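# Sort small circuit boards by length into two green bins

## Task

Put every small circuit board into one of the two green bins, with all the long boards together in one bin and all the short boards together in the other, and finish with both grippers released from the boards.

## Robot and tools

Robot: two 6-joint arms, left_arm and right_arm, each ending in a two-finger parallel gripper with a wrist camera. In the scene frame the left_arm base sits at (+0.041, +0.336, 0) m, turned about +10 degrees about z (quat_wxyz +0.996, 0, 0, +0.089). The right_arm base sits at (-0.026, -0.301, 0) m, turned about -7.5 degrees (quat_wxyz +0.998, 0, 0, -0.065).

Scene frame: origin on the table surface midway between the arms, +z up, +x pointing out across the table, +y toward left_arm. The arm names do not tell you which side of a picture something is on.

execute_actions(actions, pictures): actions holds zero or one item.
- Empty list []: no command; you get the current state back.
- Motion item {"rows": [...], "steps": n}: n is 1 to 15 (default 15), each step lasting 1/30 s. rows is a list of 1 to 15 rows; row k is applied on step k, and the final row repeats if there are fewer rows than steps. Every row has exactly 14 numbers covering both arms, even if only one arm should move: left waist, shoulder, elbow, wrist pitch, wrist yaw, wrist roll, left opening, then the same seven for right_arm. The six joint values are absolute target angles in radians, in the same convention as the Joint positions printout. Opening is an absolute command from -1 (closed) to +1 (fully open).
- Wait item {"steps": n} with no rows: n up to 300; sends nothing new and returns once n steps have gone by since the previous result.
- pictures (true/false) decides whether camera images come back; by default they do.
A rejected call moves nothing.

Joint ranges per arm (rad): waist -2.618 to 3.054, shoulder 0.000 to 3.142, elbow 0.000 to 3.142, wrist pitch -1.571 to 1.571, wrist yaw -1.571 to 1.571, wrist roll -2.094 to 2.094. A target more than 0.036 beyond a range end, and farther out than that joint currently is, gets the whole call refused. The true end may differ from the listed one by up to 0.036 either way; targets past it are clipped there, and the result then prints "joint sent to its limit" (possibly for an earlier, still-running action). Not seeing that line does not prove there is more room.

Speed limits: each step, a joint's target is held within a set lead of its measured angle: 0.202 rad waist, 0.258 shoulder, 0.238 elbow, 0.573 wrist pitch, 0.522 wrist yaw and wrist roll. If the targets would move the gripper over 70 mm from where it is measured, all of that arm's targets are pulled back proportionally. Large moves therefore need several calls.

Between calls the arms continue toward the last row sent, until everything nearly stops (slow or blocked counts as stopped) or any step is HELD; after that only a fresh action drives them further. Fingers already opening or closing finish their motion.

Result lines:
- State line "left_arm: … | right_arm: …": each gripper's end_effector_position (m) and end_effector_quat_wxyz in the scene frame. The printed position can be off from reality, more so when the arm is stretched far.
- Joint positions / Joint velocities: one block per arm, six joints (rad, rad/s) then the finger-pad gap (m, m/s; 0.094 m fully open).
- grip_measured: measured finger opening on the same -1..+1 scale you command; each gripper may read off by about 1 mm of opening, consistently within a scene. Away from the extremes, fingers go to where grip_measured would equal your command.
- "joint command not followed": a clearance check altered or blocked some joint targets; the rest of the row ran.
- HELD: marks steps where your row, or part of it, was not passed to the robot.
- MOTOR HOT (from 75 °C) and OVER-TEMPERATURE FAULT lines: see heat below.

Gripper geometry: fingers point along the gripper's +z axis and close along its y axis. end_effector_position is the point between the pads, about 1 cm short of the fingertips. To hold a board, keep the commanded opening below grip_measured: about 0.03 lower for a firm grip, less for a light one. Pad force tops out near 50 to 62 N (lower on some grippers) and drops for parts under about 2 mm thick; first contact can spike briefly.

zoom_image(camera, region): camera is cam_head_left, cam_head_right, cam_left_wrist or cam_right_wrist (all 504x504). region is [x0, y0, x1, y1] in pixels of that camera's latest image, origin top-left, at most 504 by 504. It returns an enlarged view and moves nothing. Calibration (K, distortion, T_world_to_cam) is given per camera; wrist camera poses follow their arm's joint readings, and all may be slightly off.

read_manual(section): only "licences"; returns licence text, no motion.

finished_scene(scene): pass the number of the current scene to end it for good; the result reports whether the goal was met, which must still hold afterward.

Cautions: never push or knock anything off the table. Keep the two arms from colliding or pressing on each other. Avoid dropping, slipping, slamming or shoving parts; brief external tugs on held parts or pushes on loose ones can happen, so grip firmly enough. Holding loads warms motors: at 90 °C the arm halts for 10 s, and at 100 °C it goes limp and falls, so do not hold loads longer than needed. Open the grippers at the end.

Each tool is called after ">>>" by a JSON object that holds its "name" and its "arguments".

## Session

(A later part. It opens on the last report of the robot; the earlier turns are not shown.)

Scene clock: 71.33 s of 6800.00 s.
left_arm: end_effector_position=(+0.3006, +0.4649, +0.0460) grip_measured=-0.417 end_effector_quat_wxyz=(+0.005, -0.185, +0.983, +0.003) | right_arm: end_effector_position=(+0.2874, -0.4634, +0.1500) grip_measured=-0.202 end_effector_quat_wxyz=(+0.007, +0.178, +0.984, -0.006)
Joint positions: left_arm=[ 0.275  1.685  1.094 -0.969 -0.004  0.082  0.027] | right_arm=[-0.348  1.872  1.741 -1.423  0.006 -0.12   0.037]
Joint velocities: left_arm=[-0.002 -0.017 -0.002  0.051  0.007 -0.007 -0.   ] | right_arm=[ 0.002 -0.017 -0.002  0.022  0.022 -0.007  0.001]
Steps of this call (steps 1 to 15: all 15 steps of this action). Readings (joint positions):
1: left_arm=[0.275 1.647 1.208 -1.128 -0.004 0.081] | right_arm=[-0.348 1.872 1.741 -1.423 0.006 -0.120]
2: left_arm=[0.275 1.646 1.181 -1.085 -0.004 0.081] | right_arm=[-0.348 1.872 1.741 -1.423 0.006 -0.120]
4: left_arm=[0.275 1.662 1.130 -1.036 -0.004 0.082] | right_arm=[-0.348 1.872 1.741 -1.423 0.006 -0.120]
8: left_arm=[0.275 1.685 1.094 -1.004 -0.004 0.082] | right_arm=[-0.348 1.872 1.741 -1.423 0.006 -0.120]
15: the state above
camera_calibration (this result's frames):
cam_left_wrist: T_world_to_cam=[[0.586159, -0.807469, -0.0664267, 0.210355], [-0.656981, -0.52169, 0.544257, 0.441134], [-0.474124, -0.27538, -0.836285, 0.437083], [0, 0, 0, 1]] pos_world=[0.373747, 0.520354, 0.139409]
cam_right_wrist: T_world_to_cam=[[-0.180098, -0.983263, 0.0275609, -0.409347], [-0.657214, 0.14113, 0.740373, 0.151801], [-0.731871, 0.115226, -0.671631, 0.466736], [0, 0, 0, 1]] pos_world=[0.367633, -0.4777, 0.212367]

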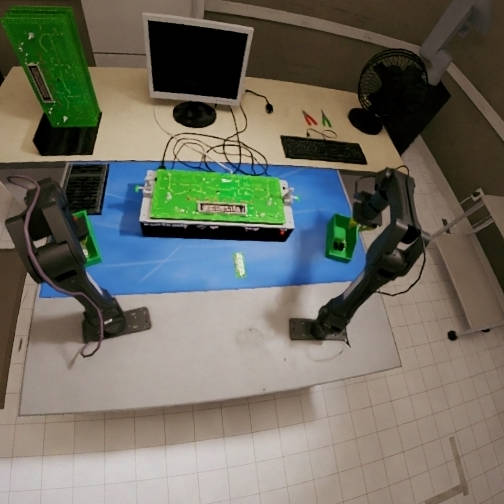

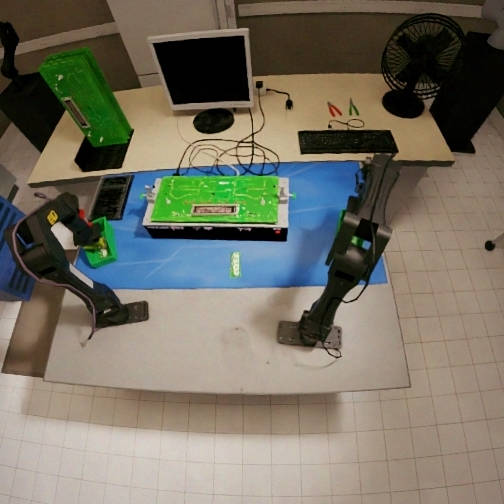

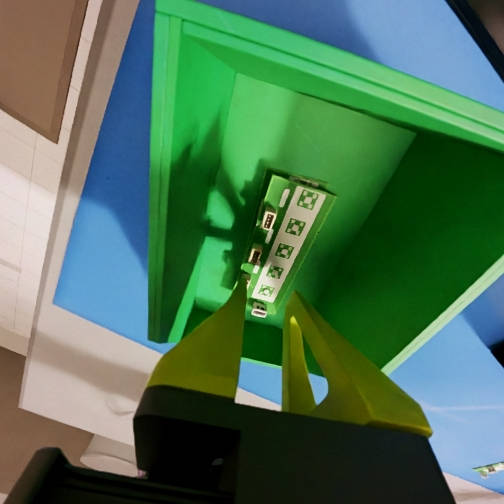

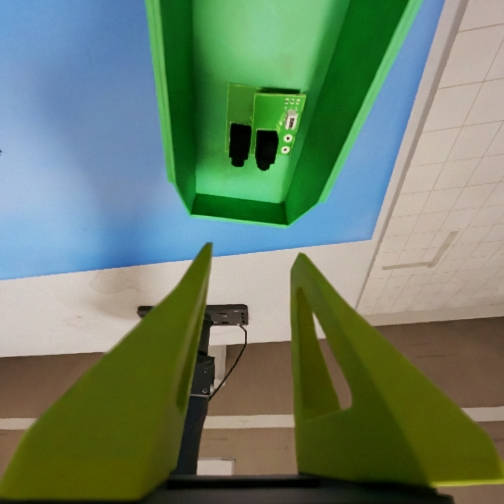

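>>> {"name": "execute_actions", "arguments": {"actions": [{"rows":[[0.27,1.64,1.22,-1.15,0,0.09,-0.42,-0.345,1.87,1.75,-1.44,0,-0.13,-0.2]],"steps":8}], "pictures": false}}

>>> {"name": "execute_actions", "arguments": {"actions": [{"rows":[[0.27,1.55,1.38,-1.38,0,0.09,-0.42,-0.345,1.87,1.75,-1.44,0,-0.13,-0.2]],"steps":9}], "pictures": false}}

>>> {"name": "execute_actions", "arguments": {"actions": [{"rows":[[-0.6,1.5,1.3,-1.36,0,0.6,0.3,-0.345,1.87,1.75,-1.44,0,-0.13,-0.2]],"steps":13}], "pictures": false}}

>>> {"name": "execute_actions", "arguments": {"actions": [{"rows":[[-1.338,1.75,1.55,-1.37,0,1.3,0.3,-0.345,1.87,1.75,-1.44,0,-0.13,-0.2]],"steps":13}], "pictures": false}}

>>> {"name": "execute_actions", "arguments": {"actions": [{"rows":[[-1.338,2.05,1.8,-1.31,0,1.92,0.3,-0.345,1.87,1.75,-1.44,0,-0.13,-0.2]],"steps":11}], "pictures": false}}

>>> {"name": "execute_actions", "arguments": {"actions": [{"rows":[[-1.338,2.22,1.93,-1.24,0,1.92,0.3,-0.345,1.87,1.75,-1.44,0,-0.13,-0.2]],"steps":15}], "pictures": false}}

>>> {"name": "execute_actions", "arguments": {"actions": [{"steps":6}]}}

Scene clock: 73.67 s of 6800.00 s.
left_arm: end_effector_position=(+0.3041, +0.4666, +0.0819) grip_measured=-0.417 end_effector_quat_wxyz=(+0.011, -0.185, +0.983, +0.005) | right_arm: end_effector_position=(+0.2874, -0.4634, +0.1500) grip_measured=-0.202 end_effector_quat_wxyz=(+0.007, +0.178, +0.984, -0.006)
Joint positions: left_arm=[ 0.275  1.648  1.202 -1.1   -0.004  0.082  0.027] | right_arm=[-0.348  1.872  1.741 -1.423  0.006 -0.12   0.037]
Joint velocities: left_arm=[ 0.017  0.002 -0.002 -0.139  0.081 -0.037 -0.001] | right_arm=[-0.002  0.012 -0.007  0.051 -0.022  0.022  0.   ]
Steps of this call (steps 1 to 15: the robot went on to your last target; steps 16 to 62: nothing new was sent; steps 63 to 70: all 8 steps of this action). Readings (joint positions):
63: left_arm=[0.275 1.684 1.108 -0.987 -0.004 0.082] | right_arm=[-0.348 1.872 1.741 -1.423 0.006 -0.120]
64: left_arm=[0.275 1.683 1.131 -1.025 -0.004 0.082] | right_arm=[-0.348 1.872 1.741 -1.423 0.006 -0.120]
66: left_arm=[0.275 1.669 1.174 -1.068 -0.004 0.082] | right_arm=[-0.348 1.872 1.741 -1.423 0.006 -0.120]
70: the state above

Scene clock: 73.97 s of 6800.00 s.
left_arm: end_effector_position=(+0.2948, +0.4619, +0.1522) grip_measured=-0.417 end_effector_quat_wxyz=(+0.036, -0.184, +0.982, +0.012) | right_arm: end_effector_position=(+0.2874, -0.4634, +0.1500) grip_measured=-0.202 end_effector_quat_wxyz=(+0.007, +0.178, +0.984, -0.006)
Joint positions: left_arm=[ 0.275  1.543  1.372 -1.323 -0.003  0.083  0.027] | right_arm=[-0.348  1.872  1.741 -1.423  0.006 -0.12   0.037]
Joint velocities: left_arm=[-0.012  0.012 -0.007 -0.3    0.007 -0.051  0.   ] | right_arm=[ 0.002  0.007 -0.007  0.037 -0.022 -0.022 -0.   ]
Steps of this call (steps 1 to 9: all 9 steps of this action). Readings (joint positions):
1: left_arm=[0.275 1.645 1.221 -1.137 -0.003 0.083] | right_arm=[-0.348 1.872 1.741 -1.423 0.006 -0.120]
2: left_arm=[0.275 1.641 1.253 -1.193 -0.003 0.083] | right_arm=[-0.348 1.872 1.741 -1.423 0.006 -0.120]
4: left_arm=[0.275 1.604 1.318 -1.257 -0.003 0.083] | right_arm=[-0.348 1.872 1.741 -1.423 0.006 -0.120]
8: left_arm=[0.275 1.544 1.371 -1.312 -0.003 0.083] | right_arm=[-0.348 1.872 1.741 -1.423 0.006 -0.120]
9: the state above

Scene clock: 74.40 s of 6800.00 s.
left_arm: end_effector_position=(+0.2876, +0.2337, +0.1405) grip_measured=+0.297 end_effector_quat_wxyz=(+0.012, +0.463, +0.886, -0.000) | right_arm: end_effector_position=(+0.2874, -0.4634, +0.1500) grip_measured=-0.202 end_effector_quat_wxyz=(+0.007, +0.178, +0.984, -0.006)
Joint positions: left_arm=[-0.576  1.53   1.316 -1.333  0.003  0.565  0.061] | right_arm=[-0.348  1.872  1.741 -1.423  0.006 -0.12   0.037]
Joint velocities: left_arm=[-1.214 -0.017 -0.012 -0.051  0.227  0.315  0.   ] | right_arm=[-0.002 -0.002  0.007 -0.022 -0.007  0.007 -0.001]
Steps of this call (steps 1 to 13: all 13 steps of this action). Readings (joint positions):
1: left_arm=[0.255 1.540 1.363 -1.327 -0.015 0.153] | right_arm=[-0.348 1.872 1.741 -1.423 0.006 -0.120]
2: left_arm=[0.206 1.535 1.346 -1.328 -0.023 0.238] | right_arm=[-0.348 1.872 1.741 -1.423 0.006 -0.120]
4: left_arm=[0.063 1.530 1.324 -1.333 -0.019 0.366] | right_arm=[-0.348 1.872 1.741 -1.423 0.006 -0.120]
8: left_arm=[-0.235 1.530 1.316 -1.333 -0.010 0.501] | right_arm=[-0.348 1.872 1.741 -1.423 0.006 -0.120]
13: the state above

Scene clock: 74.83 s of 6800.00 s.
left_arm: end_effector_position=(+0.1622, +0.0378, +0.1282) grip_measured=+0.298 end_effector_quat_wxyz=(-0.004, +0.937, +0.349, -0.003) | right_arm: end_effector_position=(+0.2874, -0.4634, +0.1500) grip_measured=-0.202 end_effector_quat_wxyz=(+0.007, +0.178, +0.984, -0.006)
Joint positions: left_arm=[-1.364  1.77   1.527 -1.336  0.007  1.243  0.061] | right_arm=[-0.348  1.872  1.741 -1.423  0.006 -0.12   0.037]
Joint velocities: left_arm=[-0.564 -0.017  0.012 -0.11   0.081  0.3    0.   ] | right_arm=[ 0.002 -0.017 -0.002  0.007  0.007 -0.007 -0.001]
Steps of this call (steps 1 to 13: all 13 steps of this action). Readings (joint positions):
1: left_arm=[-0.622 1.555 1.346 -1.360 -0.001 0.631] | right_arm=[-0.348 1.872 1.741 -1.423 0.006 -0.120]
2: left_arm=[-0.675 1.604 1.409 -1.388 -0.006 0.720] | right_arm=[-0.348 1.872 1.741 -1.423 0.006 -0.120]
4: left_arm=[-0.798 1.698 1.502 -1.362 -0.011 0.902] | right_arm=[-0.348 1.872 1.741 -1.423 0.006 -0.120]
8: left_arm=[-1.077 1.768 1.527 -1.332 -0.013 1.132] | right_arm=[-0.348 1.872 1.741 -1.423 0.006 -0.120]
13: the state above

Scene clock: 75.20 s of 6800.00 s.
left_arm: end_effector_position=(+0.2000, -0.0233, +0.0885) grip_measured=+0.298 end_effector_quat_wxyz=(-0.011, +0.998, +0.068, -0.000) | right_arm: end_effector_position=(+0.2874, -0.4634, +0.1500) grip_measured=-0.202 end_effector_quat_wxyz=(+0.007, +0.178, +0.984, -0.006)
Joint positions: left_arm=[-1.339  2.071  1.778 -1.298 -0.006  1.845  0.061] | right_arm=[-0.348  1.872  1.741 -1.423  0.006 -0.12   0.037]
Joint velocities: left_arm=[ 0.017 -0.081 -0.007  0.007 -0.066  0.359 -0.001] | right_arm=[-0.012 -0.002  0.012 -0.007 -0.007  0.007 -0.001]
Steps of this call (steps 1 to 11: all 11 steps of this action). Readings (joint positions):
1: left_arm=[-1.374 1.801 1.565 -1.366 0.009 1.320] | right_arm=[-0.348 1.872 1.741 -1.423 0.006 -0.120]
2: left_arm=[-1.373 1.860 1.645 -1.389 0.009 1.417] | right_arm=[-0.348 1.872 1.741 -1.423 0.006 -0.120]
4: left_arm=[-1.360 1.973 1.758 -1.339 0.007 1.590] | right_arm=[-0.348 1.872 1.741 -1.423 0.006 -0.120]
8: left_arm=[-1.340 2.068 1.778 -1.298 -0.004 1.780] | right_arm=[-0.348 1.872 1.741 -1.423 0.006 -0.120]
11: the state above

Scene clock: 75.70 s of 6800.00 s.
left_arm: end_effector_position=(+0.2162, -0.0603, +0.0593) grip_measured=+0.298 end_effector_quat_wxyz=(+0.001, +0.999, +0.036, +0.004) | right_arm: end_effector_position=(+0.2874, -0.4634, +0.1500) grip_measured=-0.202 end_effector_quat_wxyz=(+0.007, +0.178, +0.984, -0.006)
Joint positions: left_arm=[-1.339  2.227  1.908 -1.246 -0.007  1.91   0.061] | right_arm=[-0.348  1.872  1.741 -1.423  0.006 -0.12   0.037]
Joint velocities: left_arm=[-0.017 -0.007 -0.002  0.037  0.022  0.051 -0.   ] | right_arm=[-0.007  0.012 -0.002  0.081  0.022  0.007  0.001]
Steps of this call (steps 1 to 15: all 15 steps of this action). Readings (joint positions):
1: left_arm=[-1.339 2.087 1.802 -1.312 -0.006 1.859] | right_arm=[-0.348 1.872 1.741 -1.423 0.006 -0.120]
2: left_arm=[-1.339 2.117 1.848 -1.314 -0.006 1.871] | right_arm=[-0.348 1.872 1.741 -1.423 0.006 -0.120]
4: left_arm=[-1.339 2.172 1.902 -1.270 -0.006 1.885] | right_arm=[-0.348 1.872 1.741 -1.423 0.006 -0.120]
8: left_arm=[-1.339 2.223 1.908 -1.247 -0.007 1.901] | right_arm=[-0.348 1.872 1.741 -1.423 0.006 -0.120]
15: the state above

Scene clock: 75.90 s of 6800.00 s.
left_arm: end_effector_position=(+0.2162, -0.0603, +0.0593) grip_measured=+0.298 end_effector_quat_wxyz=(+0.001, +0.999, +0.035, +0.004) | right_arm: end_effector_position=(+0.2874, -0.4634, +0.1500) grip_measured=-0.202 end_effector_quat_wxyz=(+0.007, +0.178, +0.984, -0.006)
Joint positions: left_arm=[-1.339  2.227  1.908 -1.246 -0.007  1.912  0.061] | right_arm=[-0.348  1.872  1.741 -1.423  0.006 -0.12   0.037]
Joint velocities: left_arm=[-0.012  0.002  0.002  0.081  0.007  0.022 -0.   ] | right_arm=[ 0.012 -0.002  0.007  0.022 -0.081 -0.11  -0.   ]
Steps of this call (steps 1 to 6: the robot went on to your last target). Readings (joint positions):
1: left_arm=[-1.339 2.227 1.908 -1.246 -0.007 1.910] | right_arm=[-0.348 1.872 1.741 -1.423 0.006 -0.120]
2: left_arm=[-1.339 2.227 1.908 -1.246 -0.007 1.911] | right_arm=[-0.348 1.872 1.741 -1.423 0.006 -0.120]
4: left_arm=[-1.339 2.227 1.908 -1.246 -0.007 1.911] | right_arm=[-0.348 1.872 1.741 -1.423 0.006 -0.120]
6: the state above
camera_calibration (this result's frames):
cam_left_wrist: T_world_to_cam=[[-0.318245, 0.945481, -0.0691829, 0.138028], [0.772156, 0.300859, 0.559696, -0.155887], [0.549996, 0.124701, -0.825805, 0.0656778], [0, 0, 0, 1]] pos_world=[0.128173, -0.0917926, 0.151035]
cam_right_wrist: T_world_to_cam=[[-0.180098, -0.983263, 0.0275609, -0.409347], [-0.657214, 0.14113, 0.740373, 0.151801], [-0.731871, 0.115226, -0.671631, 0.466736], [0, 0, 0, 1]] pos_world=[0.367633, -0.4777, 0.212367]

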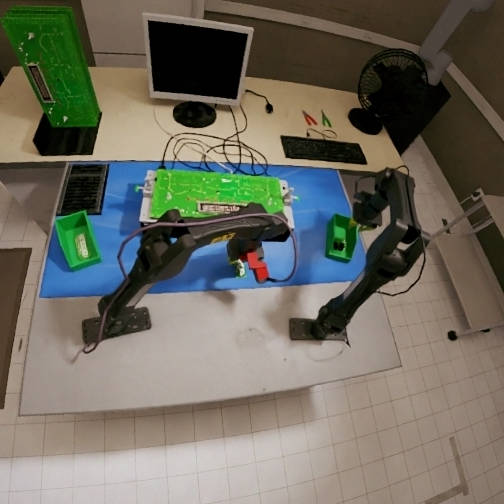

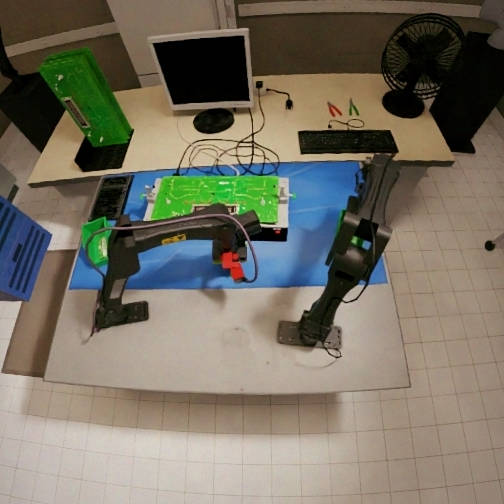

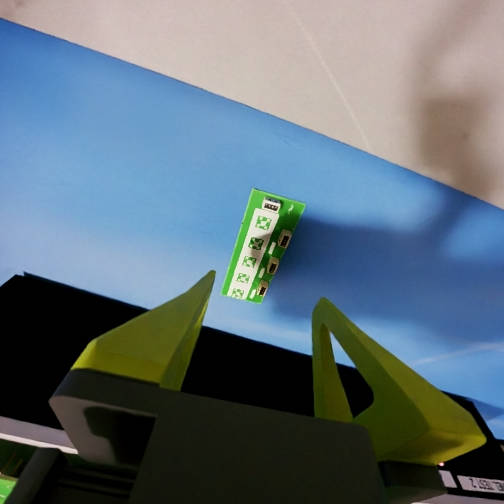

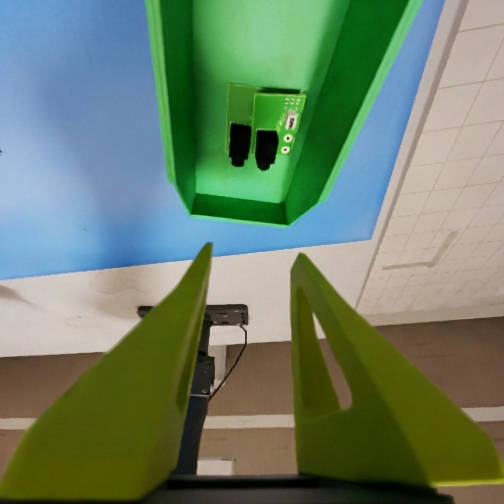

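>>> {"name": "execute_actions", "arguments": {"actions": [{"rows":[[-1.325,2.28,1.88,-1.175,0,1.945,0.3,-0.345,1.87,1.75,-1.44,0,-0.13,-0.2]],"steps":13}], "pictures": false}}

>>> {"name": "execute_actions", "arguments": {"actions": [{"rows":[[-1.325,2.296,1.845,-1.13,0,1.945,0.3,-0.345,1.87,1.75,-1.44,0,-0.13,-0.2]],"steps":10}], "pictures": false}}

>>> {"name": "execute_actions", "arguments": {"actions": [{"rows":[[-1.325,2.308,1.813,-1.1,0,1.945,0.3,-0.345,1.87,1.75,-1.44,0,-0.13,-0.2]],"steps":15}]}}

Scene clock: 78.57 s of 6800.00 s.
left_arm: end_effector_position=(+0.2224, -0.0656, +0.0352) grip_measured=+0.298 end_effector_quat_wxyz=(-0.001, +1.000, +0.027, +0.003) | right_arm: end_effector_position=(+0.2874, -0.4634, +0.1500) grip_measured=-0.202 end_effector_quat_wxyz=(+0.007, +0.178, +0.984, -0.006)
Joint positions: left_arm=[-1.331  2.277  1.894 -1.187 -0.007  1.935  0.061] | right_arm=[-0.348  1.872  1.741 -1.423  0.006 -0.12   0.037]
Joint velocities: left_arm=[-0.027  0.007 -0.012 -0.037 -0.066 -0.081  0.001] | right_arm=[ 0.002  0.007 -0.012 -0.007  0.037 -0.037  0.001]
Steps of this call (steps 1 to 15: the robot went on to your last target; steps 16 to 67: nothing new was sent; steps 68 to 80: all 13 steps of this action). Readings (joint positions):
68: left_arm=[-1.339 2.231 1.908 -1.242 -0.007 1.916] | right_arm=[-0.348 1.872 1.741 -1.423 0.006 -0.120]
69: left_arm=[-1.338 2.235 1.908 -1.231 -0.007 1.920] | right_arm=[-0.348 1.872 1.741 -1.423 0.006 -0.120]
71: left_arm=[-1.335 2.252 1.908 -1.212 -0.007 1.926] | right_arm=[-0.348 1.872 1.741 -1.423 0.006 -0.120]
75: left_arm=[-1.331 2.275 1.898 -1.192 -0.007 1.932] | right_arm=[-0.348 1.872 1.741 -1.423 0.006 -0.120]
80: the state above

Scene clock: 78.90 s of 6800.00 s.
left_arm: end_effector_position=(+0.2223, -0.0655, +0.0220) grip_measured=+0.298 end_effector_quat_wxyz=(-0.002, +1.000, +0.026, +0.003) | right_arm: end_effector_position=(+0.2874, -0.4634, +0.1500) grip_measured=-0.202 end_effector_quat_wxyz=(+0.007, +0.178, +0.984, -0.006)
Joint positions: left_arm=[-1.331  2.289  1.861 -1.145 -0.007  1.937  0.061] | right_arm=[-0.348  1.872  1.741 -1.423  0.006 -0.12   0.037]
Joint velocities: left_arm=[ 0.017  0.002 -0.012  0.022  0.007  0.022  0.   ] | right_arm=[-0.007  0.002 -0.017  0.037 -0.007  0.007 -0.   ]
Steps of this call (steps 1 to 10: all 10 steps of this action). Readings (joint positions):
1: left_arm=[-1.331 2.277 1.889 -1.180 -0.007 1.936] | right_arm=[-0.348 1.872 1.741 -1.423 0.006 -0.120]
2: left_arm=[-1.331 2.277 1.883 -1.170 -0.007 1.936] | right_arm=[-0.348 1.872 1.741 -1.423 0.006 -0.120]
4: left_arm=[-1.331 2.280 1.871 -1.158 -0.007 1.936] | right_arm=[-0.348 1.872 1.741 -1.423 0.006 -0.120]
8: left_arm=[-1.331 2.288 1.862 -1.148 -0.007 1.937] | right_arm=[-0.348 1.872 1.741 -1.423 0.006 -0.120]
10: the state above

Scene clock: 79.40 s of 6800.00 s.
left_arm: end_effector_position=(+0.2229, -0.0668, +0.0154) grip_measured=+0.298 end_effector_quat_wxyz=(+0.002, +1.000, +0.026, +0.004) | right_arm: end_effector_position=(+0.2874, -0.4634, +0.1500) grip_measured=-0.202 end_effector_quat_wxyz=(+0.007, +0.178, +0.984, -0.006)
Joint positions: left_arm=[-1.331  2.292  1.84  -1.112 -0.007  1.938  0.061] | right_arm=[-0.348  1.872  1.741 -1.423  0.006 -0.12   0.037]
Joint velocities: left_arm=[ 0.012 -0.012 -0.012 -0.037  0.022 -0.007  0.   ] | right_arm=[-0.002  0.002  0.007 -0.007 -0.007  0.022  0.   ]
Steps of this call (steps 1 to 15: all 15 steps of this action). Readings (joint positions):
1: left_arm=[-1.331 2.289 1.857 -1.138 -0.007 1.937] | right_arm=[-0.348 1.872 1.741 -1.423 0.006 -0.120]
2: left_arm=[-1.331 2.289 1.852 -1.131 -0.007 1.937] | right_arm=[-0.348 1.872 1.741 -1.423 0.006 -0.120]
4: left_arm=[-1.331 2.292 1.840 -1.120 -0.007 1.937] | right_arm=[-0.348 1.872 1.741 -1.423 0.006 -0.120]
8: left_arm=[-1.331 2.292 1.840 -1.115 -0.007 1.938] | right_arm=[-0.348 1.872 1.741 -1.423 0.006 -0.120]
15: the state above
camera_calibration (this result's frames):
cam_left_wrist: T_world_to_cam=[[-0.301197, 0.950951, -0.0705108, 0.139848], [0.77705, 0.287631, 0.559877, -0.136493], [0.552697, 0.113843, -0.82557, 0.0252065], [0, 0, 0, 1]] pos_world=[0.134252, -0.0965983, 0.10709]
cam_right_wrist: T_world_to_cam=[[-0.180098, -0.983263, 0.0275609, -0.409347], [-0.657214, 0.14113, 0.740373, 0.151801], [-0.731871, 0.115226, -0.671631, 0.466736], [0, 0, 0, 1]] pos_world=[0.367633, -0.4777, 0.212367]

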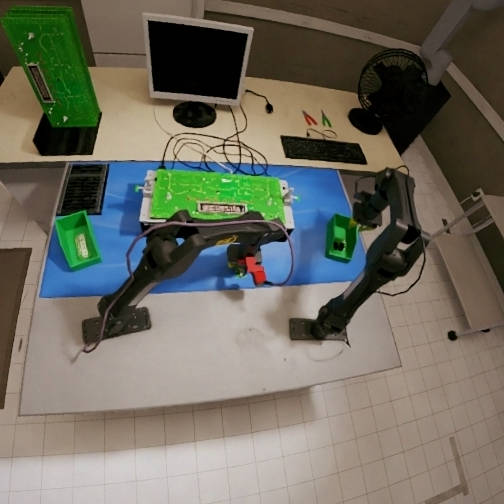

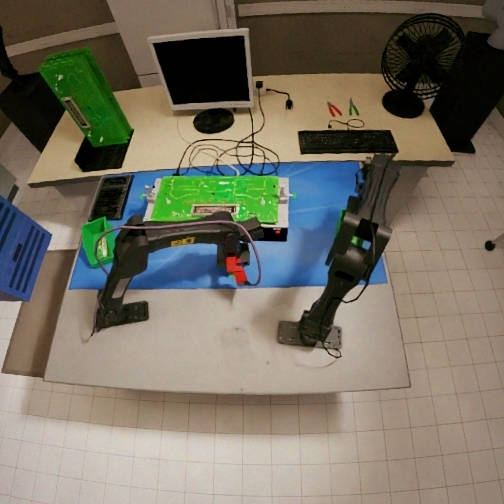

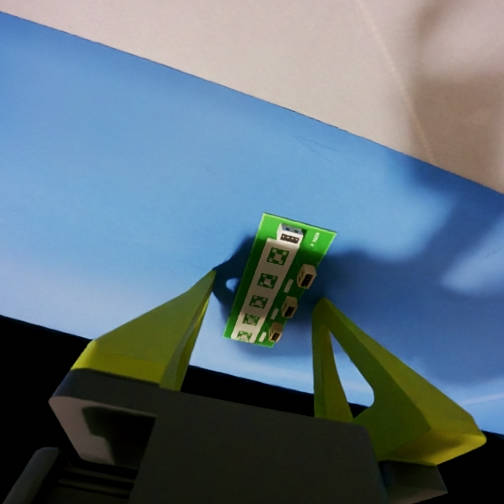

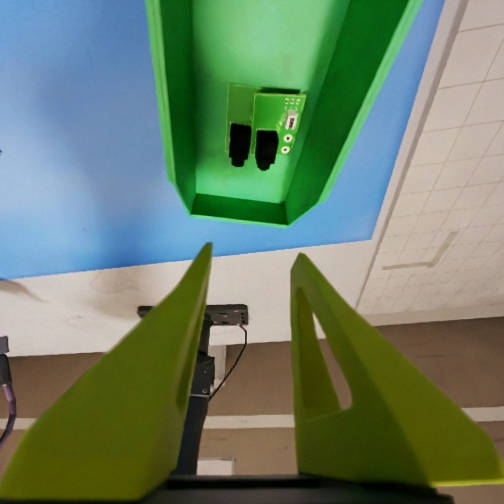

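>>> {"name": "execute_actions", "arguments": {"actions": [{"rows":[[-1.325,2.315,1.81,-1.13,0,1.945,0.1,-0.345,1.87,1.75,-1.44,0,-0.13,-0.2],[-1.325,2.315,1.81,-1.13,0,1.945,0.0,-0.345,1.87,1.75,-1.44,0,-0.13,-0.2],[-1.325,2.315,1.81,-1.13,0,1.945,-0.1,-0.345,1.87,1.75,-1.44,0,-0.13,-0.2],[-1.325,2.315,1.81,-1.13,0,1.945,-0.15,-0.345,1.87,1.75,-1.44,0,-0.13,-0.2],[-1.325,2.315,1.81,-1.13,0,1.945,-0.2,-0.345,1.87,1.75,-1.44,0,-0.13,-0.2],[-1.325,2.315,1.81,-1.13,0,1.945,-0.2,-0.345,1.87,1.75,-1.44,0,-0.13,-0.2],[-1.325,2.315,1.81,-1.13,0,1.945,-0.25,-0.345,1.87,1.75,-1.44,0,-0.13,-0.2],[-1.325,2.315,1.81,-1.13,0,1.945,-0.28,-0.345,1.87,1.75,-1.44,0,-0.13,-0.2],[-1.325,2.315,1.81,-1.13,0,1.945,-0.31,-0.345,1.87,1.75,-1.44,0,-0.13,-0.2],[-1.325,2.315,1.81,-1.13,0,1.945,-0.34,-0.345,1.87,1.75,-1.44,0,-0.13,-0.2],[-1.325,2.315,1.81,-1.13,0,1.945,-0.40,-0.345,1.87,1.75,-1.44,0,-0.13,-0.2]]}], "pictures": false}}

>>> {"name": "execute_actions", "arguments": {"actions": [{"rows":[[-1.325,2.2,1.88,-1.25,0,1.945,-0.40,-0.345,1.87,1.75,-1.44,0,-0.13,-0.2]],"steps":10}], "pictures": false}}

Scene clock: 82.13 s of 6800.00 s.
left_arm: end_effector_position=(+0.2230, -0.0670, +0.0154) grip_measured=-0.369 end_effector_quat_wxyz=(+0.002, +1.000, +0.026, +0.004) | right_arm: end_effector_position=(+0.2874, -0.4634, +0.1500) grip_measured=-0.202 end_effector_quat_wxyz=(+0.007, +0.178, +0.984, -0.006)
Joint positions: left_arm=[-1.331  2.292  1.84  -1.111 -0.007  1.938  0.03 ] | right_arm=[-0.348  1.872  1.741 -1.423  0.006 -0.12   0.037]
Joint velocities: left_arm=[ 0.022 -0.007 -0.002 -0.007 -0.007 -0.007 -0.   ] | right_arm=[-0.002 -0.002  0.007  0.007  0.022 -0.037 -0.001]
Steps of this call (steps 1 to 15: the robot went on to your last target; steps 16 to 67: nothing new was sent; steps 68 to 82: all 15 steps of this action). Readings (joint positions):
68: left_arm=[-1.331 2.292 1.840 -1.112 -0.007 1.938] | right_arm=[-0.348 1.872 1.741 -1.423 0.006 -0.120]
69: left_arm=[-1.331 2.292 1.840 -1.111 -0.007 1.938] | right_arm=[-0.348 1.872 1.741 -1.423 0.006 -0.120]
71: left_arm=[-1.331 2.292 1.840 -1.111 -0.007 1.938] | right_arm=[-0.348 1.872 1.741 -1.423 0.006 -0.120]
75: left_arm=[-1.331 2.292 1.840 -1.111 -0.007 1.938] | right_arm=[-0.348 1.872 1.741 -1.423 0.006 -0.120]
82: the state above

Scene clock: 82.47 s of 6800.00 s.
left_arm: end_effector_position=(+0.2185, -0.0569, +0.0585) grip_measured=-0.369 end_effector_quat_wxyz=(+0.008, +1.000, +0.026, +0.007) | right_arm: end_effector_position=(+0.2874, -0.4634, +0.1500) grip_measured=-0.202 end_effector_quat_wxyz=(+0.007, +0.178, +0.984, -0.006)
Joint positions: left_arm=[-1.331  2.201  1.862 -1.211 -0.007  1.938  0.03 ] | right_arm=[-0.348  1.872  1.741 -1.423  0.006 -0.12   0.037]
Joint velocities: left_arm=[ 0.002  0.012 -0.002 -0.154 -0.037 -0.007 -0.   ] | right_arm=[-0.012 -0.002  0.007  0.051 -0.007  0.022 -0.001]
Steps of this call (steps 1 to 10: all 10 steps of this action). Readings (joint positions):
1: left_arm=[-1.331 2.285 1.842 -1.119 -0.007 1.938] | right_arm=[-0.348 1.872 1.741 -1.423 0.006 -0.120]
2: left_arm=[-1.331 2.275 1.842 -1.138 -0.007 1.938] | right_arm=[-0.348 1.872 1.741 -1.423 0.006 -0.120]
4: left_arm=[-1.331 2.244 1.842 -1.173 -0.007 1.938] | right_arm=[-0.348 1.872 1.741 -1.423 0.006 -0.120]
8: left_arm=[-1.331 2.205 1.859 -1.206 -0.007 1.938] | right_arm=[-0.348 1.872 1.741 -1.423 0.006 -0.120]
10: the state above

Held, marginally. Carry.

>>> {"name": "execute_actions", "arguments": {"actions": [{"rows":[[-1.33,1.8,1.6,-1.37,0,1.4,-0.40,-0.345,1.87,1.75,-1.44,0,-0.13,-0.2]],"steps":13}], "pictures": false}}

>>> {"name": "execute_actions", "arguments": {"actions": [{"rows":[[-1.1,1.5,1.3,-1.36,0,0.9,-0.40,-0.345,1.87,1.75,-1.44,0,-0.13,-0.2]],"steps":10}], "pictures": false}}

>>> {"name": "execute_actions", "arguments": {"actions": [{"rows":[[-0.4,1.5,1.3,-1.36,0,0.4,-0.40,-0.345,1.87,1.75,-1.44,0,-0.13,-0.2]],"steps":11}], "pictures": false}}

>>> {"name": "execute_actions", "arguments": {"actions": [{"rows":[[0.27,1.64,1.43,-1.34,0,0.08,-0.40,-0.345,1.87,1.75,-1.44,0,-0.13,-0.2]],"steps":15}], "pictures": false}}

>>> {"name": "execute_actions", "arguments": {"actions": [{"rows":[[0.27,1.69,1.28,-1.13,0,0.08,-0.40,-0.345,1.87,1.75,-1.44,0,-0.13,-0.2]],"steps":11}], "pictures": false}}

>>> {"name": "execute_actions", "arguments": {"actions": [{"rows":[[0.27,1.743,1.135,-0.94,0,0.08,-0.40,-0.345,1.87,1.75,-1.44,0,-0.13,-0.2]],"steps":15}], "pictures": false}}

>>> {"name": "execute_actions", "arguments": {"actions": [{"rows":[[0.27,1.743,1.135,-0.94,0,0.08,-0.18,-0.345,1.87,1.75,-1.44,0,-0.13,-0.2]],"steps":8}], "pictures": false}}

>>> {"name": "execute_actions", "arguments": {"actions": [{"rows":[[0.27,1.69,1.28,-1.17,0,0.08,-0.18,-0.345,1.87,1.75,-1.44,0,-0.13,-0.2]],"steps":9}], "pictures": false}}

>>> {"name": "execute_actions", "arguments": {"actions": [{"rows":[[0.27,1.62,1.43,-1.37,0,0.08,-0.18,-0.345,1.87,1.75,-1.44,0,-0.13,-0.2]],"steps":15}]}}

Scene clock: 86.80 s of 6800.00 s.
left_arm: end_effector_position=(+0.1814, +0.0274, +0.1484) grip_measured=-0.369 end_effector_quat_wxyz=(+0.028, +0.963, +0.267, +0.008) | right_arm: end_effector_position=(+0.2874, -0.4634, +0.1500) grip_measured=-0.202 end_effector_quat_wxyz=(+0.007, +0.178, +0.984, -0.006)
Joint positions: left_arm=[-1.331  1.776  1.613 -1.35  -0.009  1.448  0.03 ] | right_arm=[-0.348  1.872  1.741 -1.423  0.006 -0.12   0.037]
Joint velocities: left_arm=[ 0.007  0.154 -0.007 -0.051  0.051 -0.256 -0.001] | right_arm=[-0.022  0.002 -0.012  0.007  0.007 -0.022 -0.   ]
Steps of this call (steps 1 to 30: the robot went on to your last target; steps 31 to 90: nothing new was sent; then 0.90 s passed at rest; steps 91 to 103: all 13 steps of this action). Readings (joint positions):
91: left_arm=[-1.331 2.177 1.829 -1.209 -0.007 1.879] | right_arm=[-0.348 1.872 1.741 -1.423 0.006 -0.120]
92: left_arm=[-1.331 2.132 1.763 -1.207 -0.007 1.805] | right_arm=[-0.348 1.872 1.741 -1.423 0.006 -0.120]
94: left_arm=[-1.331 2.023 1.660 -1.259 -0.009 1.690] | right_arm=[-0.348 1.872 1.741 -1.423 0.006 -0.120]
98: left_arm=[-1.331 1.822 1.613 -1.330 -0.009 1.528] | right_arm=[-0.348 1.872 1.741 -1.423 0.006 -0.120]
103: the state above

Scene clock: 87.13 s of 6800.00 s.
left_arm: end_effector_position=(+0.2035, +0.1341, +0.1476) grip_measured=-0.369 end_effector_quat_wxyz=(+0.010, +0.810, +0.586, +0.009) | right_arm: end_effector_position=(+0.2874, -0.4634, +0.1500) grip_measured=-0.202 end_effector_quat_wxyz=(+0.007, +0.178, +0.984, -0.006)
Joint positions: left_arm=[-1.089  1.505  1.32  -1.365 -0.017  0.98   0.03 ] | right_arm=[-0.348  1.872  1.741 -1.423  0.006 -0.12   0.037]
Joint velocities: left_arm=[-0.11  -0.002  0.007  0.007  0.022 -0.564  0.001] | right_arm=[ 0.032  0.002 -0.007  0.037 -0.022 -0.007 -0.001]
Steps of this call (steps 1 to 10: all 10 steps of this action). Readings (joint positions):
1: left_arm=[-1.316 1.757 1.581 -1.327 -0.001 1.389] | right_arm=[-0.348 1.872 1.741 -1.423 0.006 -0.120]
2: left_arm=[-1.286 1.715 1.517 -1.305 0.006 1.318] | right_arm=[-0.348 1.872 1.741 -1.423 0.006 -0.120]
4: left_arm=[-1.184 1.612 1.397 -1.314 0.003 1.189] | right_arm=[-0.348 1.872 1.741 -1.423 0.006 -0.120]
8: left_arm=[-1.082 1.507 1.320 -1.364 -0.020 1.020] | right_arm=[-0.348 1.872 1.741 -1.423 0.006 -0.120]
10: the state above

Scene clock: 87.50 s of 6800.00 s.
left_arm: end_effector_position=(+0.2965, +0.2803, +0.1472) grip_measured=-0.370 end_effector_quat_wxyz=(+0.014, +0.336, +0.942, +0.008) | right_arm: end_effector_position=(+0.2874, -0.4634, +0.1500) grip_measured=-0.202 end_effector_quat_wxyz=(+0.007, +0.178, +0.984, -0.006)
Joint positions: left_arm=[-0.408  1.505  1.318 -1.355 -0.013  0.457  0.03 ] | right_arm=[-0.348  1.872  1.741 -1.423  0.006 -0.12   0.037]
Joint velocities: left_arm=[ 0.862 -0.002 -0.007 -0.11  -0.227 -0.491 -0.   ] | right_arm=[ 0.007  0.002  0.002 -0.037  0.007  0.081 -0.   ]
Steps of this call (steps 1 to 11: all 11 steps of this action). Readings (joint positions):
1: left_arm=[-1.069 1.505 1.319 -1.365 -0.002 0.905] | right_arm=[-0.348 1.872 1.741 -1.423 0.006 -0.120]
2: left_arm=[-1.018 1.505 1.318 -1.365 0.008 0.810] | right_arm=[-0.348 1.872 1.741 -1.423 0.006 -0.120]
4: left_arm=[-0.875 1.505 1.318 -1.360 0.007 0.664] | right_arm=[-0.348 1.872 1.741 -1.423 0.006 -0.120]
8: left_arm=[-0.578 1.505 1.318 -1.355 0.001 0.512] | right_arm=[-0.348 1.872 1.741 -1.423 0.006 -0.120]
11: the state above

Scene clock: 88.00 s of 6800.00 s.
left_arm: end_effector_position=(+0.3018, +0.4709, +0.1309) grip_measured=-0.370 end_effector_quat_wxyz=(-0.005, -0.182, +0.983, +0.005) | right_arm: end_effector_position=(+0.2874, -0.4634, +0.1500) grip_measured=-0.202 end_effector_quat_wxyz=(+0.007, +0.178, +0.984, -0.006)
Joint positions: left_arm=[ 0.286  1.657  1.408 -1.328 -0.013  0.098  0.03 ] | right_arm=[-0.348  1.872  1.741 -1.423  0.006 -0.12   0.037]
Joint velocities: left_arm=[-0.178  0.002 -0.002 -0.007 -0.037 -0.095 -0.   ] | right_arm=[-0.022 -0.022 -0.002 -0.007 -0.022 -0.037  0.001]
Steps of this call (steps 1 to 15: all 15 steps of this action). Readings (joint positions):
1: left_arm=[-0.367 1.519 1.333 -1.367 -0.004 0.403] | right_arm=[-0.348 1.872 1.741 -1.423 0.006 -0.120]
2: left_arm=[-0.311 1.549 1.364 -1.376 0.004 0.341] | right_arm=[-0.348 1.872 1.741 -1.423 0.006 -0.120]
4: left_arm=[-0.174 1.610 1.404 -1.348 0.006 0.250] | right_arm=[-0.348 1.872 1.741 -1.423 0.006 -0.120]
8: left_arm=[0.114 1.657 1.408 -1.327 0.005 0.154] | right_arm=[-0.348 1.872 1.741 -1.423 0.006 -0.120]
15: the state above

Scene clock: 88.37 s of 6800.00 s.
left_arm: end_effector_position=(+0.3092, +0.4689, +0.0889) grip_measured=-0.370 end_effector_quat_wxyz=(-0.006, -0.181, +0.983, +0.001) | right_arm: end_effector_position=(+0.2874, -0.4634, +0.1500) grip_measured=-0.202 end_effector_quat_wxyz=(+0.007, +0.178, +0.984, -0.006)
Joint positions: left_arm=[ 0.274  1.697  1.285 -1.169 -0.004  0.089  0.03 ] | right_arm=[-0.348  1.872  1.741 -1.423  0.006 -0.12   0.037]
Joint velocities: left_arm=[-0.017  0.002  0.007  0.125  0.081 -0.051 -0.   ] | right_arm=[ 0.012 -0.007 -0.002 -0.037 -0.007 -0.037 -0.   ]
Steps of this call (steps 1 to 11: all 11 steps of this action). Readings (joint positions):
1: left_arm=[0.281 1.657 1.391 -1.305 -0.010 0.096] | right_arm=[-0.348 1.872 1.741 -1.423 0.006 -0.120]
2: left_arm=[0.277 1.655 1.365 -1.268 -0.009 0.095] | right_arm=[-0.348 1.872 1.741 -1.423 0.006 -0.120]
4: left_arm=[0.274 1.671 1.317 -1.223 -0.006 0.093] | right_arm=[-0.348 1.872 1.741 -1.423 0.006 -0.120]
8: left_arm=[0.274 1.697 1.285 -1.188 -0.004 0.090] | right_arm=[-0.348 1.872 1.741 -1.423 0.006 -0.120]
11: the state above

Scene clock: 88.87 s of 6800.00 s.
left_arm: end_effector_position=(+0.3087, +0.4685, +0.0372) grip_measured=-0.370 end_effector_quat_wxyz=(-0.008, -0.181, +0.983, -0.000) | right_arm: end_effector_position=(+0.2874, -0.4634, +0.1500) grip_measured=-0.202 end_effector_quat_wxyz=(+0.007, +0.178, +0.984, -0.006)
Joint positions: left_arm=[ 0.274  1.752  1.136 -0.97  -0.004  0.088  0.03 ] | right_arm=[-0.348  1.872  1.741 -1.423  0.006 -0.12   0.037]
Joint velocities: left_arm=[ 0.002 -0.012  0.012  0.007 -0.007  0.081 -0.   ] | right_arm=[ 0.002  0.007  0.007 -0.037  0.022 -0.022  0.002]
Steps of this call (steps 1 to 15: all 15 steps of this action). Readings (joint positions):
1: left_arm=[0.274 1.698 1.266 -1.138 -0.004 0.089] | right_arm=[-0.348 1.872 1.741 -1.423 0.006 -0.120]
2: left_arm=[0.274 1.697 1.235 -1.091 -0.004 0.089] | right_arm=[-0.348 1.872 1.741 -1.423 0.006 -0.120]
4: left_arm=[0.274 1.719 1.178 -1.040 -0.004 0.088] | right_arm=[-0.348 1.872 1.741 -1.423 0.006 -0.120]
8: left_arm=[0.274 1.752 1.136 -1.006 -0.004 0.088] | right_arm=[-0.348 1.872 1.741 -1.423 0.006 -0.120]
15: the state above

Scene clock: 89.13 s of 6800.00 s.
left_arm: end_effector_position=(+0.3103, +0.4692, +0.0372) grip_measured=-0.183 end_effector_quat_wxyz=(-0.005, -0.181, +0.983, +0.001) | right_arm: end_effector_position=(+0.2874, -0.4634, +0.1500) grip_measured=-0.202 end_effector_quat_wxyz=(+0.007, +0.178, +0.984, -0.006)
Joint positions: left_arm=[ 0.274  1.752  1.136 -0.963 -0.004  0.088  0.038] | right_arm=[-0.348  1.872  1.741 -1.423  0.006 -0.12   0.037]
Joint velocities: left_arm=[-0.007 -0.017  0.002 -0.007 -0.051  0.037  0.001] | right_arm=[ 0.002 -0.002  0.002  0.022  0.022  0.022  0.   ]
Steps of this call (steps 1 to 8: all 8 steps of this action). Readings (joint positions):
1: left_arm=[0.274 1.752 1.136 -0.968 -0.004 0.088] | right_arm=[-0.348 1.872 1.741 -1.423 0.006 -0.120]
2: left_arm=[0.274 1.752 1.136 -0.967 -0.004 0.088] | right_arm=[-0.348 1.872 1.741 -1.423 0.006 -0.120]
4: left_arm=[0.274 1.752 1.136 -0.965 -0.004 0.088] | right_arm=[-0.348 1.872 1.741 -1.423 0.006 -0.120]
8: the state above

Scene clock: 89.43 s of 6800.00 s.
left_arm: end_effector_position=(+0.3148, +0.4714, +0.0853) grip_measured=-0.183 end_effector_quat_wxyz=(+0.010, -0.182, +0.983, +0.004) | right_arm: end_effector_position=(+0.2874, -0.4634, +0.1500) grip_measured=-0.202 end_effector_quat_wxyz=(+0.007, +0.178, +0.984, -0.006)
Joint positions: left_arm=[ 0.274  1.693  1.266 -1.122 -0.003  0.088  0.038] | right_arm=[-0.348  1.872  1.741 -1.423  0.006 -0.12   0.037]
Joint velocities: left_arm=[-0.002 -0.002 -0.007 -0.227 -0.022  0.066 -0.001] | right_arm=[-0.002 -0.002 -0.002  0.022  0.095  0.051 -0.002]
Steps of this call (steps 1 to 9: all 9 steps of this action). Readings (joint positions):
1: left_arm=[0.274 1.751 1.152 -0.991 -0.004 0.088] | right_arm=[-0.348 1.872 1.741 -1.423 0.006 -0.120]
2: left_arm=[0.274 1.749 1.179 -1.035 -0.003 0.088] | right_arm=[-0.348 1.872 1.741 -1.423 0.006 -0.120]
4: left_arm=[0.274 1.727 1.229 -1.081 -0.003 0.088] | right_arm=[-0.348 1.872 1.741 -1.423 0.006 -0.120]
8: left_arm=[0.274 1.693 1.266 -1.115 -0.003 0.088] | right_arm=[-0.348 1.872 1.741 -1.423 0.006 -0.120]
9: the state above

Scene clock: 89.93 s of 6800.00 s.
left_arm: end_effector_position=(+0.3007, +0.4644, +0.1439) grip_measured=-0.183 end_effector_quat_wxyz=(+0.009, -0.182, +0.983, +0.004) | right_arm: end_effector_position=(+0.2874, -0.4634, +0.1500) grip_measured=-0.202 end_effector_quat_wxyz=(+0.007, +0.178, +0.984, -0.006)
Joint positions: left_arm=[ 0.274  1.618  1.418 -1.35  -0.003  0.088  0.038] | right_arm=[-0.348  1.872  1.741 -1.423  0.006 -0.12   0.037]
Joint velocities: left_arm=[-0.007 -0.017  0.002 -0.022 -0.037 -0.037 -0.   ] | right_arm=[ 0.002  0.002 -0.012  0.066 -0.037 -0.007  0.   ]
Steps of this call (steps 1 to 15: all 15 steps of this action). Readings (joint positions):
1: left_arm=[0.274 1.693 1.283 -1.158 -0.003 0.088] | right_arm=[-0.348 1.872 1.741 -1.423 0.006 -0.120]
2: left_arm=[0.274 1.692 1.313 -1.209 -0.003 0.088] | right_arm=[-0.348 1.872 1.741 -1.423 0.006 -0.120]
4: left_arm=[0.274 1.665 1.372 -1.263 -0.003 0.088] | right_arm=[-0.348 1.872 1.741 -1.423 0.006 -0.120]
8: left_arm=[0.274 1.619 1.418 -1.310 -0.003 0.088] | right_arm=[-0.348 1.872 1.741 -1.423 0.006 -0.120]
15: the state above
camera_calibration (this result's frames):
cam_left_wrist: T_world_to_cam=[[0.581457, -0.81104, -0.0642026, 0.219171], [-0.664964, -0.51923, 0.536865, 0.389975], [-0.468755, -0.269472, -0.841222, 0.515318], [0, 0, 0, 1]] pos_world=[0.373438, 0.519107, 0.238204]
cam_right_wrist: T_world_to_cam=[[-0.180098, -0.983263, 0.0275609, -0.409347], [-0.657214, 0.14113, 0.740373, 0.151801], [-0.731871, 0.115226, -0.671631, 0.466736], [0, 0, 0, 1]] pos_world=[0.367633, -0.4777, 0.212367]

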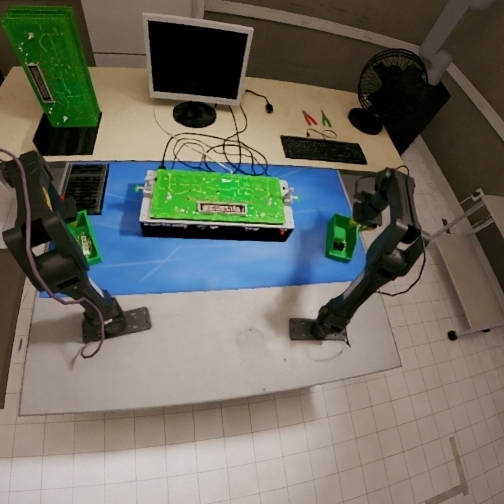

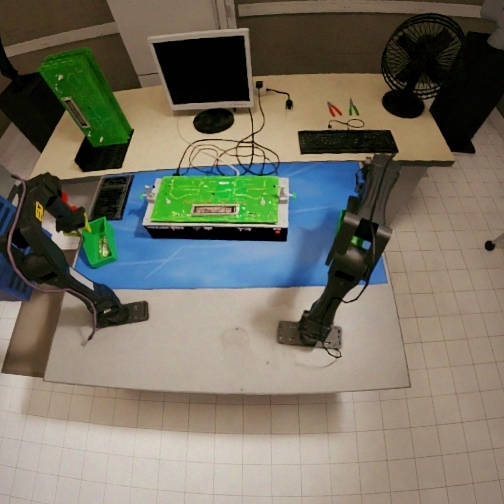

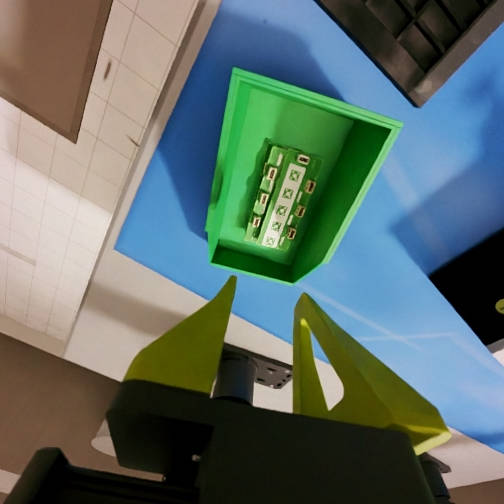

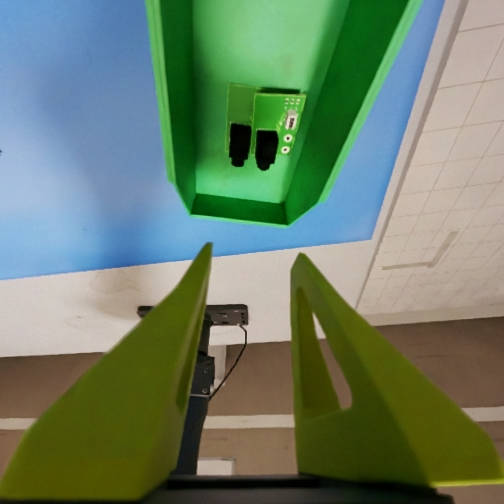

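>>> {"name": "finished_scene", "arguments": {"scene": 1}}

The scene is finished: the task was done.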